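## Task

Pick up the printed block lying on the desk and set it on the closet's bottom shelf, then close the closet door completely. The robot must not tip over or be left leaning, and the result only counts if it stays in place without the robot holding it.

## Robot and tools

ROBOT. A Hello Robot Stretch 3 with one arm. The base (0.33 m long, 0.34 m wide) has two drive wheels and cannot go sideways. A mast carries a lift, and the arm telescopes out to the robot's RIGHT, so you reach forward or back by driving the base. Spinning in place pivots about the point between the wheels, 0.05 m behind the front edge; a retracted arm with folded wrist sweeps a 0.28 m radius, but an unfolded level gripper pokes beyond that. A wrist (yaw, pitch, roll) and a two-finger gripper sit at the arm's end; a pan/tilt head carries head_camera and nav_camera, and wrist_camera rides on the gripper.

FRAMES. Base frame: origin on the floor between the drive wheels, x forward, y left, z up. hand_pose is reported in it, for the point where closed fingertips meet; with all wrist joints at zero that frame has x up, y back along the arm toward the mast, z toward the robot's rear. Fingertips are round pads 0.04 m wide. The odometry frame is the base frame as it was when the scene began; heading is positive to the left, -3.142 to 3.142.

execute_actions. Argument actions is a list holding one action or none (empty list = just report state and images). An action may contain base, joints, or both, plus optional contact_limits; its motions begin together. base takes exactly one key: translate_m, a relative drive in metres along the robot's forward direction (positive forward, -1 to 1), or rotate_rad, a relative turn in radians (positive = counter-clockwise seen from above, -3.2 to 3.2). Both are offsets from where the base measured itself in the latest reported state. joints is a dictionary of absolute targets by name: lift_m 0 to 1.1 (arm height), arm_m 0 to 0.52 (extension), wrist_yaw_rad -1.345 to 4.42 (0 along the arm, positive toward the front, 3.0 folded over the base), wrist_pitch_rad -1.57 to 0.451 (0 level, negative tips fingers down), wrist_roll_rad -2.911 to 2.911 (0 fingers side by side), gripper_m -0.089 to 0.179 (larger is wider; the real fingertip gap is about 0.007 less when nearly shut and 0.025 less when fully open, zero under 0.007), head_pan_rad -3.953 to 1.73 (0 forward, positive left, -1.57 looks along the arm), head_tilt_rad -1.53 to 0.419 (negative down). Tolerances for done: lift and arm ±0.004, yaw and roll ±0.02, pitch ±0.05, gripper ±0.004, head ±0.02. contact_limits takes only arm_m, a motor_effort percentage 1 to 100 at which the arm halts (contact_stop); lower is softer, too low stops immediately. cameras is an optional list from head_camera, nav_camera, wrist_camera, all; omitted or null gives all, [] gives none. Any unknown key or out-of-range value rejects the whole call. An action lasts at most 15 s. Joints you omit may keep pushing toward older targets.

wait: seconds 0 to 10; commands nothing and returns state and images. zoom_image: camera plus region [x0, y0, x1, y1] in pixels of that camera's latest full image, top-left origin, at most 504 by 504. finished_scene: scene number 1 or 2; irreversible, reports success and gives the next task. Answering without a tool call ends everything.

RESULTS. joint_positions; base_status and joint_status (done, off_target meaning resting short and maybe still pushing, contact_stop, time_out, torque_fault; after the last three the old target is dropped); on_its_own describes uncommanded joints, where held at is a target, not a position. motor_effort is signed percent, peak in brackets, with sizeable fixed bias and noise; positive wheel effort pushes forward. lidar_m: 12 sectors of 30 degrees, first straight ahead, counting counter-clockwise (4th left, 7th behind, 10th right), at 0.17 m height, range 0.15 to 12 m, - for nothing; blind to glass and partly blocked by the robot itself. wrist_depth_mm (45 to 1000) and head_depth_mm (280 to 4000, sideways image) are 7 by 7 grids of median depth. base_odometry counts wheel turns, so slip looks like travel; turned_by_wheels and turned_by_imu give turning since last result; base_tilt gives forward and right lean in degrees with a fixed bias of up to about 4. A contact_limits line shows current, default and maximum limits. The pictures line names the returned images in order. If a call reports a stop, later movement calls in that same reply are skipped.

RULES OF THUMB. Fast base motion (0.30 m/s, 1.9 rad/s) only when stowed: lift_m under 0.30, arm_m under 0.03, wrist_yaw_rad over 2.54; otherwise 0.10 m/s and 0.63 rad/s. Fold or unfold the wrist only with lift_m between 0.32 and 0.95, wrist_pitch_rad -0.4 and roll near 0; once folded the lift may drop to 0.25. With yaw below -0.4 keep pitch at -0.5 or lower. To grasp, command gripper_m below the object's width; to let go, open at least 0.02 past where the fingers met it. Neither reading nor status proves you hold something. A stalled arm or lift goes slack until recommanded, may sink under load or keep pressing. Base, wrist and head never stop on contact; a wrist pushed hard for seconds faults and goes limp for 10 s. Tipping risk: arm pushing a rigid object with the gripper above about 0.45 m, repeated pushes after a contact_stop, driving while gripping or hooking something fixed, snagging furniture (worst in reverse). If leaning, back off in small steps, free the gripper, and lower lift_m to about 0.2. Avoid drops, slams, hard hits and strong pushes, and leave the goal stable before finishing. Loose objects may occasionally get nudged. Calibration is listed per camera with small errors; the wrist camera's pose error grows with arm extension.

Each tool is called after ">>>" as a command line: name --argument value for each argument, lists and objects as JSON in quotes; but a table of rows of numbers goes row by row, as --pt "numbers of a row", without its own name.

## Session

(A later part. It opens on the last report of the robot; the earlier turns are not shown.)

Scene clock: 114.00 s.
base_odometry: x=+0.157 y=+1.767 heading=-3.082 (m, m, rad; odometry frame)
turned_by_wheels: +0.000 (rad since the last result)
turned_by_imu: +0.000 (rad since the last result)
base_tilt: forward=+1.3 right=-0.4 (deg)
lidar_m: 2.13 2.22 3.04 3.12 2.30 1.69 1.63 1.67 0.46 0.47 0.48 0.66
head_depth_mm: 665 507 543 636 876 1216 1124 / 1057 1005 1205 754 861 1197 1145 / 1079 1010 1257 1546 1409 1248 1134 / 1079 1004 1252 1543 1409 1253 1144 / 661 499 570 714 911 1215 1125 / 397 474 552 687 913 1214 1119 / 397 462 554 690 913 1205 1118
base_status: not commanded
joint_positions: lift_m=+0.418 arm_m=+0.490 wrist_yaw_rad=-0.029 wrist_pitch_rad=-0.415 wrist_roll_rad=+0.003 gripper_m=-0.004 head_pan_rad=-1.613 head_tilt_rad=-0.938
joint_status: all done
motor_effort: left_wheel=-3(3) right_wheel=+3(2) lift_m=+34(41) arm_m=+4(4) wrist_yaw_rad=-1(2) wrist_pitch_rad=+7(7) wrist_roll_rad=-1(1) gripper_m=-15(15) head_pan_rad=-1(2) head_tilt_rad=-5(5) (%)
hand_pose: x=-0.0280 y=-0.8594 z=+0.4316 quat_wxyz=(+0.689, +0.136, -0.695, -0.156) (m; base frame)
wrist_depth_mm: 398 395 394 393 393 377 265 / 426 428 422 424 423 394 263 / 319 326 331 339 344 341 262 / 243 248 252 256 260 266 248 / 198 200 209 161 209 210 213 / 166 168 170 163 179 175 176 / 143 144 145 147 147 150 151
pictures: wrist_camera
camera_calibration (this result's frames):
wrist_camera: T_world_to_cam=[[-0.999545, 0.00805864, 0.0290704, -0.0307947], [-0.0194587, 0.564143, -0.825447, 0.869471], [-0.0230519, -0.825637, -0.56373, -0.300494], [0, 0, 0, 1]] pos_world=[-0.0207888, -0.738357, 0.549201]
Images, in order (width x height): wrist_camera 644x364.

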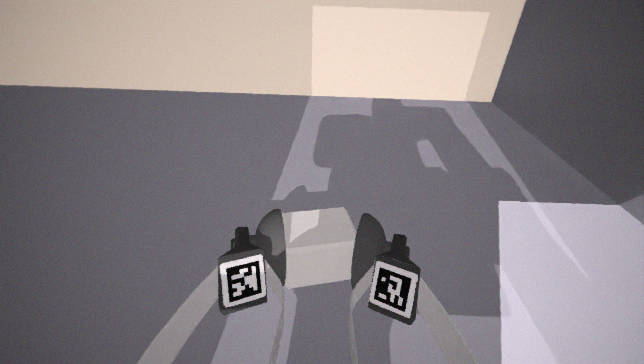

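>>> execute_actions --actions '[{"joints":{"gripper_m":0.068,"lift_m":0.417}}]' --cameras '[]'

>>> execute_actions --actions '[{"joints":{"arm_m":0.38,"lift_m":0.43}}]' --cameras '["wrist_camera"]'

>>> execute_actions --actions '[{"joints":{"arm_m":0.01,"lift_m":0.78,"gripper_m":-0.02}}]' --cameras '[]'

>>> execute_actions --actions '[{"base":{"translate_m":0.107},"joints":{"arm_m":0.025,"lift_m":0.9,"wrist_yaw_rad":0,"wrist_pitch_rad":0,"wrist_roll_rad":1.57,"head_tilt_rad":-0.6}}]' --cameras '["head_camera","wrist_camera"]'

Scene clock: 115.43 s.
base_odometry: x=+0.157 y=+1.767 heading=-3.082 (m, m, rad; odometry frame)
turned_by_wheels: +0.000 (rad since the last result)
turned_by_imu: +0.000 (rad since the last result)
base_tilt: forward=+1.3 right=-0.4 (deg)
lidar_m: 2.14 2.22 3.04 3.11 2.30 1.69 1.63 1.68 0.46 0.47 0.48 0.66
head_depth_mm: 664 507 543 638 874 1214 1131 / 1053 1002 1207 754 859 1197 1147 / 1083 1009 1254 1532 1414 1251 1137 / 1079 1011 1253 1539 1409 1251 1137 / 661 497 569 713 905 1213 1126 / 397 473 552 690 913 1212 1125 / 397 463 554 688 909 1210 1120
base_status: not commanded
joint_positions: lift_m=+0.417 arm_m=+0.490 wrist_yaw_rad=-0.029 wrist_pitch_rad=-0.415 wrist_roll_rad=+0.003 gripper_m=+0.068 head_pan_rad=-1.613 head_tilt_rad=-0.938
joint_status: all done
motor_effort: left_wheel=-3(3) right_wheel=+2(2) lift_m=+34(35) arm_m=+4(4) wrist_yaw_rad=-1(1) wrist_pitch_rad=+7(7) wrist_roll_rad=-1(1) gripper_m=+0(82) head_pan_rad=-1(4) head_tilt_rad=-6(6) (%)
hand_pose: x=-0.0280 y=-0.8594 z=+0.4306 quat_wxyz=(+0.689, +0.136, -0.695, -0.156) (m; base frame)
wrist_depth_mm: 400 396 395 390 389 379 264 / 419 425 422 416 426 397 265 / 318 322 330 335 342 344 262 / 244 245 250 254 257 261 248 / 196 198 207 163 213 207 212 / 165 167 164 163 173 174 175 / 142 144 145 146 147 149 150
pictures: none
No camera images: the call's "cameras" was empty. Leave "cameras" out to get every camera's image.

Scene clock: 117.50 s.
base_odometry: x=+0.157 y=+1.767 heading=-3.082 (m, m, rad; odometry frame)
turned_by_wheels: +0.000 (rad since the last result)
turned_by_imu: +0.000 (rad since the last result)
base_tilt: forward=+1.3 right=-0.4 (deg)
lidar_m: 2.13 2.22 3.06 3.12 2.30 1.68 1.62 1.68 0.46 0.47 0.48 0.66
head_depth_mm: 665 509 542 639 878 1204 1122 / 1049 1004 1203 755 843 1210 1141 / 1072 1006 1255 1173 1397 1245 1140 / 1075 1009 1252 1170 1414 1238 1138 / 661 497 569 714 911 1211 1123 / 397 475 554 690 909 1201 1119 / 396 463 551 688 911 1207 1123
base_status: not commanded
joint_positions: lift_m=+0.430 arm_m=+0.380 wrist_yaw_rad=-0.029 wrist_pitch_rad=-0.415 wrist_roll_rad=+0.003 gripper_m=+0.068 head_pan_rad=-1.613 head_tilt_rad=-0.938
joint_status: all done
motor_effort: left_wheel=-3(3) right_wheel=+2(2) lift_m=+45(47) arm_m=-3(4) wrist_yaw_rad=-2(2) wrist_pitch_rad=+7(7) wrist_roll_rad=-1(1) gripper_m=+0(0) head_pan_rad=-1(2) head_tilt_rad=-7(6) (%)
hand_pose: x=-0.0280 y=-0.7499 z=+0.4432 quat_wxyz=(+0.689, +0.136, -0.695, -0.156) (m; base frame)
wrist_depth_mm: 498 492 490 487 486 401 265 / 495 506 519 515 515 394 263 / 345 349 357 366 375 356 262 / 265 268 271 261 281 286 260 / 214 215 227 222 234 227 229 / 625 618 623 621 526 325 225 / 551 554 565 566 558 354 255
pictures: wrist_camera
camera_calibration (this result's frames):
wrist_camera: T_world_to_cam=[[-0.999545, 0.0080595, 0.0290704, -0.0320148], [-0.0194583, 0.564144, -0.825447, 0.817286], [-0.0230526, -0.825637, -0.56373, -0.203516], [0, 0, 0, 1]] pos_world=[-0.0207889, -0.628839, 0.560829]
Images, in order (width x height): wrist_camera 644x364.

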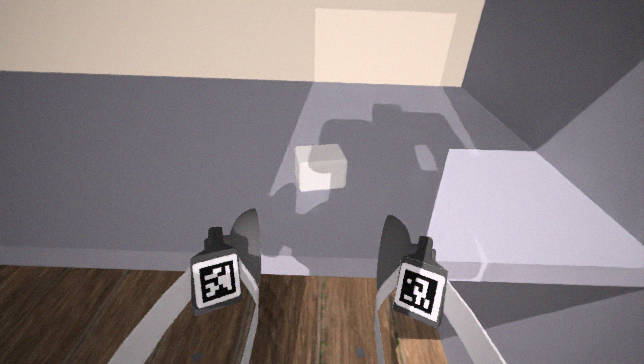

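Scene clock: 121.50 s.
base_odometry: x=+0.157 y=+1.767 heading=-3.082 (m, m, rad; odometry frame)
turned_by_wheels: +0.000 (rad since the last result)
turned_by_imu: +0.000 (rad since the last result)
base_tilt: forward=+1.3 right=-0.3 (deg)
lidar_m: 2.13 2.23 3.05 3.11 2.30 1.69 1.63 1.68 0.46 0.46 0.48 0.66
head_depth_mm: 666 508 543 638 819 - - / 1052 1004 1201 757 834 - 1105 / 1080 1011 1260 1571 1414 - 1120 / 1082 1005 1256 1588 1417 1235 1141 / 658 497 569 713 907 1205 1129 / 397 475 552 689 912 1204 1126 / 397 463 554 691 911 1212 1120
base_status: not commanded
joint_positions: lift_m=+0.780 arm_m=+0.010 wrist_yaw_rad=-0.029 wrist_pitch_rad=-0.415 wrist_roll_rad=+0.003 gripper_m=-0.020 head_pan_rad=-1.613 head_tilt_rad=-0.938
joint_status: all done
motor_effort: left_wheel=-3(3) right_wheel=+2(1) lift_m=+44(46) arm_m=-3(3) wrist_yaw_rad=-2(1) wrist_pitch_rad=+6(7) wrist_roll_rad=-1(1) gripper_m=-7(88) head_pan_rad=-1(3) head_tilt_rad=-6(5) (%)
hand_pose: x=-0.0280 y=-0.3799 z=+0.7932 quat_wxyz=(+0.689, +0.136, -0.695, -0.156) (m; base frame)
wrist_depth_mm: 182 180 792 799 789 236 161 / 199 197 582 708 655 234 169 / 218 218 239 966 604 231 180 / 242 242 251 870 768 229 199 / 275 272 283 753 691 236 235 / 313 312 309 - 384 262 276 / 370 360 374 909 377 307 316
pictures: none
No camera images: the call's "cameras" was empty. Leave "cameras" out to get every camera's image.

Scene clock: 123.80 s.
base_odometry: x=+0.050 y=+1.760 heading=-3.083 (m, m, rad; odometry frame)
turned_by_wheels: +0.000 (rad since the last result)
turned_by_imu: +0.000 (rad since the last result)
base_tilt: forward=+1.3 right=-0.4 (deg)
lidar_m: 2.03 2.11 2.89 3.11 2.41 1.79 1.73 0.63 0.51 0.46 0.48 0.66
head_depth_mm: 989 1048 971 1029 1075 - - / 996 1064 1202 1066 1229 - - / 362 398 449 742 1150 - - / 362 398 443 497 569 - - / 362 399 443 497 569 659 792 / 362 398 442 498 568 660 793 / 362 397 443 497 565 663 790
base_status: done
joint_positions: lift_m=+0.900 arm_m=+0.025 wrist_yaw_rad=-0.002 wrist_pitch_rad=-0.023 wrist_roll_rad=+1.566 gripper_m=-0.020 head_pan_rad=-1.613 head_tilt_rad=-0.606
joint_status: all done
motor_effort: left_wheel=-3(4) right_wheel=+2(7) lift_m=+45(46) arm_m=+4(5) wrist_yaw_rad=+2(2) wrist_pitch_rad=+11(9) wrist_roll_rad=+2(3) gripper_m=-7(7) head_pan_rad=-2(2) head_tilt_rad=+4(25) (%)
hand_pose: x=-0.0219 y=-0.4253 z=+1.0082 quat_wxyz=(+0.003, -0.001, -1.000, -0.012) (m; base frame)
wrist_depth_mm: 808 561 822 818 789 546 672 / 855 573 843 845 852 574 669 / 863 535 871 878 865 625 651 / 193 194 195 195 197 197 199 / 199 200 201 211 202 203 203 / 207 207 208 - 210 210 210 / 214 215 215 216 216 217 218
pictures: head_camera (sideways: a quarter turn clockwise sets it upright), wrist_camera
camera_calibration (this result's frames):
head_camera: T_world_to_cam=[[-0.0247683, 0.535774, -0.843998, 1.11879], [0.999657, 0.006069, -0.0254837, 0.0274674], [-0.00853129, -0.84434, -0.53574, 0.655583], [0, 0, 0, 1]] pos_world=[0.00584552, -0.0460491, 1.29618]
wrist_camera: T_world_to_cam=[[-0.0421565, 0.0167965, -0.99897, 1.01614], [0.982755, 0.180874, -0.0384311, 0.166171], [0.180042, -0.983363, -0.0241318, -0.223549], [0, 0, 0, 1]] pos_world=[-0.0802202, -0.266954, 1.01609]
Images, in order (width x height): head_camera 896x504, wrist_camera 644x364.

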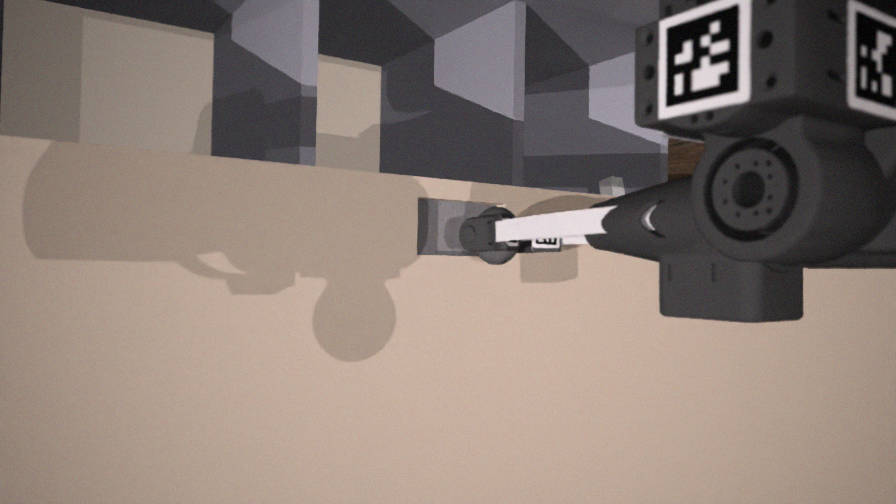

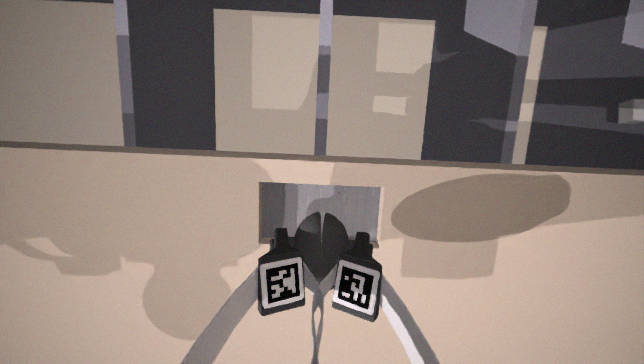

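>>> execute_actions --actions '[{"base":{"translate_m":-0.005},"joints":{"arm_m":0.053},"contact_limits":{"arm_m":12}}]' --cameras '[]'

>>> execute_actions --actions '[{"base":{"translate_m":-0.12}}]' --cameras '["wrist_camera"]'

Scene clock: 125.07 s.
base_odometry: x=+0.055 y=+1.761 heading=-3.083 (m, m, rad; odometry frame)
turned_by_wheels: +0.000 (rad since the last result)
turned_by_imu: +0.000 (rad since the last result)
base_tilt: forward=+1.4 right=-0.5 (deg)
lidar_m: 2.03 2.11 2.89 3.12 2.41 1.79 1.73 0.63 0.51 0.46 0.48 0.66
head_depth_mm: 982 1034 958 1009 1000 - - / 994 1055 1210 1067 1314 - - / 362 405 456 985 1224 - - / 363 399 442 493 557 - - / 362 398 443 496 567 660 790 / 362 397 441 497 566 660 789 / 362 398 442 496 567 662 792
base_status: done
joint_positions: lift_m=+0.900 arm_m=+0.053 wrist_yaw_rad=-0.002 wrist_pitch_rad=-0.023 wrist_roll_rad=+1.567 gripper_m=-0.020 head_pan_rad=-1.613 head_tilt_rad=-0.606
joint_status: all done
motor_effort: left_wheel=-3(8) right_wheel=+2(3) lift_m=+45(45) arm_m=+4(6) wrist_yaw_rad=+2(2) wrist_pitch_rad=+11(11) wrist_roll_rad=+3(2) gripper_m=-7(7) head_pan_rad=-2(3) head_tilt_rad=+3(3) (%)
contact_limits: arm_m 12 (drawing in: default 29, maximum 48; extending or still: default 41, maximum 67)
hand_pose: x=-0.0219 y=-0.4533 z=+1.0082 quat_wxyz=(+0.003, -0.001, -1.000, -0.012) (m; base frame)
wrist_depth_mm: 801 522 785 800 792 503 667 / 819 527 798 814 830 528 668 / 847 537 844 838 845 570 653 / 166 167 168 169 170 179 195 / 171 172 173 182 175 174 175 / 177 177 177 - 179 178 180 / 183 184 184 185 185 186 187
pictures: none
No camera images: the call's "cameras" was empty. Leave "cameras" out to get every camera's image.

Scene clock: 127.57 s.
base_odometry: x=+0.174 y=+1.768 heading=-3.083 (m, m, rad; odometry frame)
turned_by_wheels: +0.000 (rad since the last result)
turned_by_imu: +0.000 (rad since the last result)
base_tilt: forward=+1.3 right=-0.4 (deg)
lidar_m: 2.16 2.24 3.04 3.11 2.28 1.67 1.61 1.67 0.46 0.47 0.49 0.66
head_depth_mm: 444 439 436 470 515 - - / 982 1009 873 948 624 - - / 372 1003 859 1026 1246 - - / 363 400 444 493 559 - - / 363 400 443 499 569 664 796 / 362 398 443 498 570 664 792 / 362 398 442 498 569 662 796
base_status: done
joint_positions: lift_m=+0.900 arm_m=+0.053 wrist_yaw_rad=+0.014 wrist_pitch_rad=-0.023 wrist_roll_rad=+1.567 gripper_m=-0.020 head_pan_rad=-1.613 head_tilt_rad=-0.606
joint_status: not commanded
on_its_own: wrist_yaw_rad is at rest, and its effort (-16) is outside its rest range (-12 to +12)
motor_effort: left_wheel=-1(9) right_wheel=-1(18) lift_m=+45(45) arm_m=+4(4) wrist_yaw_rad=-16(65) wrist_pitch_rad=+10(11) wrist_roll_rad=+2(2) gripper_m=-8(7) head_pan_rad=-2(3) head_tilt_rad=+3(3) (%)
hand_pose: x=-0.0179 y=-0.4533 z=+1.0082 quat_wxyz=(+0.003, +0.007, -1.000, -0.012) (m; base frame)
wrist_depth_mm: 633 234 223 213 203 193 185 / 824 530 806 824 813 535 668 / 854 542 853 849 830 566 664 / 169 171 182 194 671 489 578 / 172 173 175 177 176 175 176 / 179 180 180 - 181 182 182 / 186 186 187 188 188 189 190
pictures: wrist_camera
camera_calibration (this result's frames):
wrist_camera: T_world_to_cam=[[-0.0422227, 0.0160145, -0.99898, 1.01647], [0.979802, 0.196273, -0.0382658, 0.174049], [0.19546, -0.980418, -0.0239783, -0.250327], [0, 0, 0, 1]] pos_world=[-0.0786869, -0.295865, 1.01609]
Images, in order (width x height): wrist_camera 644x364.

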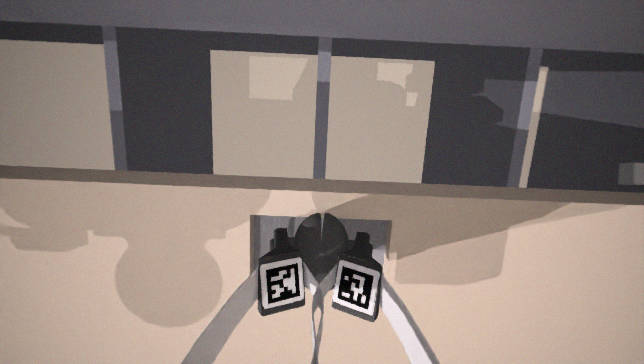

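>>> execute_actions --actions '[{"base":{"translate_m":-0.1},"joints":{"arm_m":0.056}}]' --cameras '["head_camera","wrist_camera"]'

Scene clock: 129.77 s.
base_odometry: x=+0.274 y=+1.774 heading=-3.083 (m, m, rad; odometry frame)
turned_by_wheels: +0.000 (rad since the last result)
turned_by_imu: -0.001 (rad since the last result)
base_tilt: forward=+1.5 right=-0.5 (deg)
lidar_m: 2.26 2.33 3.21 3.11 2.14 1.56 1.51 1.56 0.46 0.43 0.48 0.66
head_depth_mm: 345 383 426 479 525 - - / 336 369 418 471 523 - - / 354 383 424 469 525 - - / 364 400 443 491 560 - 823 / 364 399 444 497 569 664 796 / 363 399 444 499 569 665 797 / 363 399 443 498 570 663 795
base_status: done
joint_positions: lift_m=+0.900 arm_m=+0.055 wrist_yaw_rad=+0.017 wrist_pitch_rad=-0.024 wrist_roll_rad=+1.567 gripper_m=-0.020 head_pan_rad=-1.613 head_tilt_rad=-0.606
joint_status: all done
on_its_own: wrist_yaw_rad is at rest, and its effort (-20) is outside its rest range (-12 to +12)
motor_effort: left_wheel=+0(5) right_wheel=-4(17) lift_m=+44(45) arm_m=+10(14) wrist_yaw_rad=-20(63) wrist_pitch_rad=+11(11) wrist_roll_rad=+2(2) gripper_m=-7(8) head_pan_rad=-2(1) head_tilt_rad=+3(3) (%)
hand_pose: x=-0.0171 y=-0.4559 z=+1.0080 quat_wxyz=(+0.003, +0.008, -1.000, -0.012) (m; base frame)
wrist_depth_mm: 132 132 133 133 133 134 134 / 124 124 125 126 126 136 137 / 128 128 128 128 129 129 130 / 132 132 132 133 133 134 134 / 170 171 172 170 174 173 173 / 177 177 178 - 179 180 180 / 183 184 185 186 186 187 187
pictures: head_camera (sideways: a quarter turn clockwise sets it upright), wrist_camera
camera_calibration (this result's frames):
head_camera: T_world_to_cam=[[-0.0247791, 0.535527, -0.844155, 1.11899], [0.999656, 0.00606214, -0.0254979, 0.0274858], [-0.00853742, -0.844496, -0.535493, 0.655262], [0, 0, 0, 1]] pos_world=[0.00584547, -0.0460508, 1.29619]
wrist_camera: T_world_to_cam=[[-0.0422835, 0.0166752, -0.998966, 1.01664], [0.979188, 0.199343, -0.0381188, 0.175006], [0.198501, -0.979788, -0.0247571, -0.251861], [0, 0, 0, 1]] pos_world=[-0.0783824, -0.298609, 1.01602]
Images, in order (width x height): head_camera 896x504, wrist_camera 644x364.

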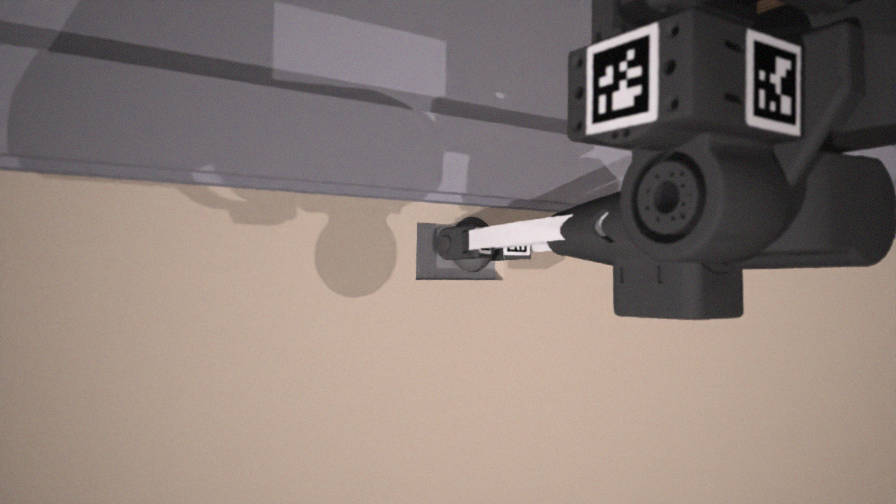

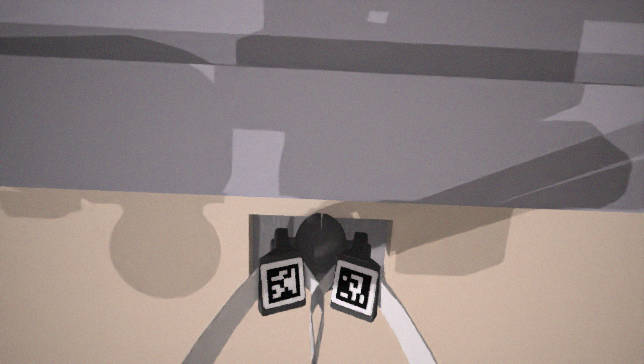

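>>> execute_actions --actions '[{"base":{"translate_m":-0.005}}]' --cameras '[]'

>>> execute_actions --actions '[{"base":{"translate_m":0.012},"joints":{"arm_m":0.02,"head_pan_rad":-1.1}}]'

Scene clock: 130.50 s.
base_odometry: x=+0.279 y=+1.774 heading=-3.082 (m, m, rad; odometry frame)
turned_by_wheels: +0.000 (rad since the last result)
turned_by_imu: +0.000 (rad since the last result)
base_tilt: forward=+1.3 right=-0.4 (deg)
lidar_m: 2.26 2.34 3.20 3.12 2.13 1.56 1.50 1.56 0.46 0.43 0.48 0.66
head_depth_mm: 348 383 425 479 525 - - / 336 370 418 470 525 - - / 350 380 419 470 525 - - / 364 400 443 503 556 - 821 / 364 401 445 500 571 666 798 / 363 399 443 499 568 665 797 / 363 399 443 497 571 664 793
base_status: done
joint_positions: lift_m=+0.900 arm_m=+0.055 wrist_yaw_rad=+0.031 wrist_pitch_rad=-0.024 wrist_roll_rad=+1.567 gripper_m=-0.020 head_pan_rad=-1.613 head_tilt_rad=-0.606
joint_status: not commanded
on_its_own: wrist_yaw_rad is at rest, and its effort (-36) is outside its rest range (-12 to +12)
motor_effort: left_wheel=+2(5) right_wheel=-8(8) lift_m=+44(44) arm_m=+10(10) wrist_yaw_rad=-36(37) wrist_pitch_rad=+11(11) wrist_roll_rad=+2(2) gripper_m=-7(7) head_pan_rad=-2(2) head_tilt_rad=+3(2) (%)
hand_pose: x=-0.0134 y=-0.4558 z=+1.0080 quat_wxyz=(+0.003, +0.016, -1.000, -0.012) (m; base frame)
wrist_depth_mm: 131 131 131 132 132 132 132 / 123 123 125 125 126 135 135 / 127 127 127 128 128 129 129 / 132 132 132 133 133 134 134 / 171 171 172 170 174 173 174 / 178 178 178 - 180 181 181 / 185 186 186 188 188 188 189
pictures: none
No camera images: the call's "cameras" was empty. Leave "cameras" out to get every camera's image.

Scene clock: 132.30 s.
base_odometry: x=+0.267 y=+1.773 heading=-3.082 (m, m, rad; odometry frame)
turned_by_wheels: +0.000 (rad since the last result)
turned_by_imu: +0.000 (rad since the last result)
base_tilt: forward=+1.3 right=-0.3 (deg)
lidar_m: 2.25 2.33 3.20 3.11 2.15 1.57 1.51 1.57 0.46 0.44 0.48 0.66
head_depth_mm: 361 391 427 468 520 577 - / 378 411 449 497 557 631 727 / 397 432 476 529 598 685 801 / 416 456 507 568 642 744 890 / 438 484 539 609 699 818 991 / 464 513 575 657 763 914 1125 / 490 548 620 714 864 1136 1248
base_status: done
joint_positions: lift_m=+0.900 arm_m=+0.020 wrist_yaw_rad=+0.002 wrist_pitch_rad=-0.024 wrist_roll_rad=+1.567 gripper_m=-0.020 head_pan_rad=-1.107 head_tilt_rad=-0.606
joint_status: all done
motor_effort: left_wheel=-2(6) right_wheel=+1(6) lift_m=+45(44) arm_m=-3(8) wrist_yaw_rad=-3(36) wrist_pitch_rad=+10(11) wrist_roll_rad=+2(2) gripper_m=-7(8) head_pan_rad=+2(23) head_tilt_rad=+2(3) (%)
hand_pose: x=-0.0208 y=-0.4208 z=+1.0081 quat_wxyz=(+0.003, +0.001, -1.000, -0.012) (m; base frame)
wrist_depth_mm: 165 165 166 166 167 167 167 / 157 158 160 160 170 170 172 / 161 162 163 163 163 164 165 / 197 197 198 199 183 169 170 / 202 204 205 214 205 207 205 / 211 212 211 - 212 213 214 / 219 218 220 221 220 221 221
pictures: head_camera (sideways: a quarter turn clockwise sets it upright), nav_camera (sideways: a quarter turn counterclockwise sets it upright), wrist_camera
camera_calibration (this result's frames):
head_camera: T_world_to_cam=[[-0.281178, 0.456361, -0.8442, 1.12062], [0.871479, 0.48977, -0.025502, 0.0282731], [0.401825, -0.742873, -0.535421, 0.652665], [0, 0, 0, 1]] pos_world=[0.0281954, -0.0404052, 1.2962]
nav_camera: T_world_to_cam=[[0.262337, -0.515453, 0.815774, -1.01791], [-0.873729, -0.485722, -0.0259333, 0.0868652], [0.409607, -0.705962, -0.577789, 0.702153], [0, 0, 0, 1]] pos_world=[0.0553242, 0.0132029, 1.23833]
wrist_camera: T_world_to_cam=[[-0.0420168, 0.0170644, -0.998971, 1.01613], [0.98197, 0.185148, -0.038139, 0.165743], [0.184306, -0.982563, -0.024536, -0.218451], [0, 0, 0, 1]] pos_world=[-0.0797987, -0.262668, 1.01604]
Images, in order (width x height): head_camera 896x504, nav_camera 672x504, wrist_camera 644x364.

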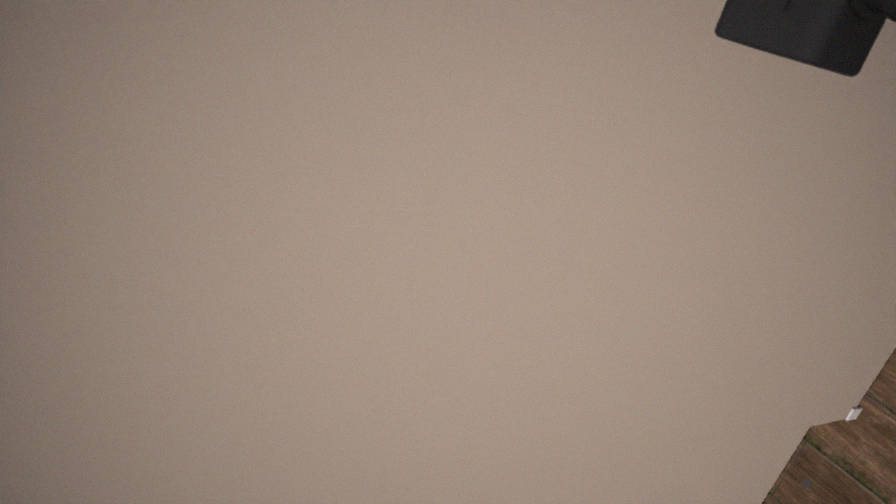

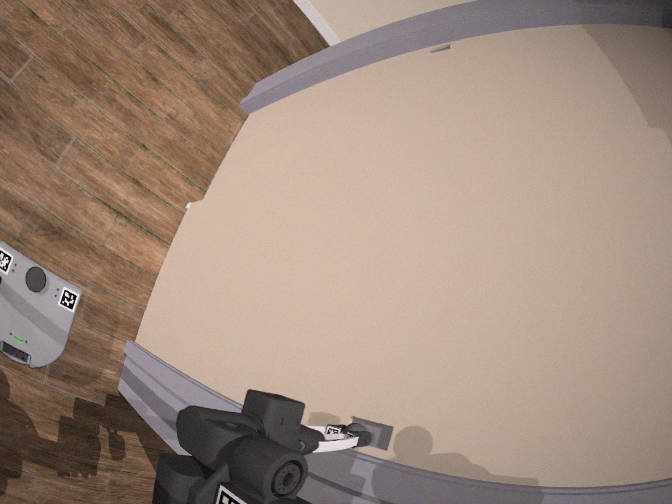

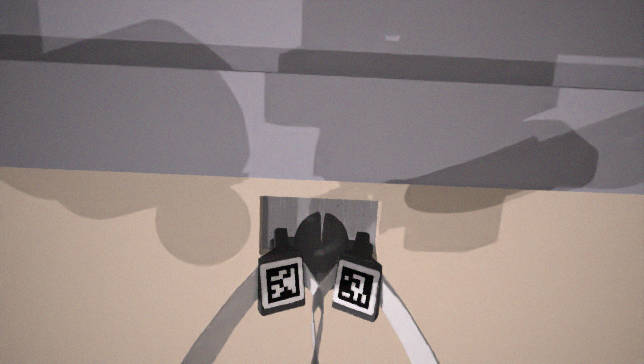

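>>> finished_scene --scene 1

The scene is finished: the task was done.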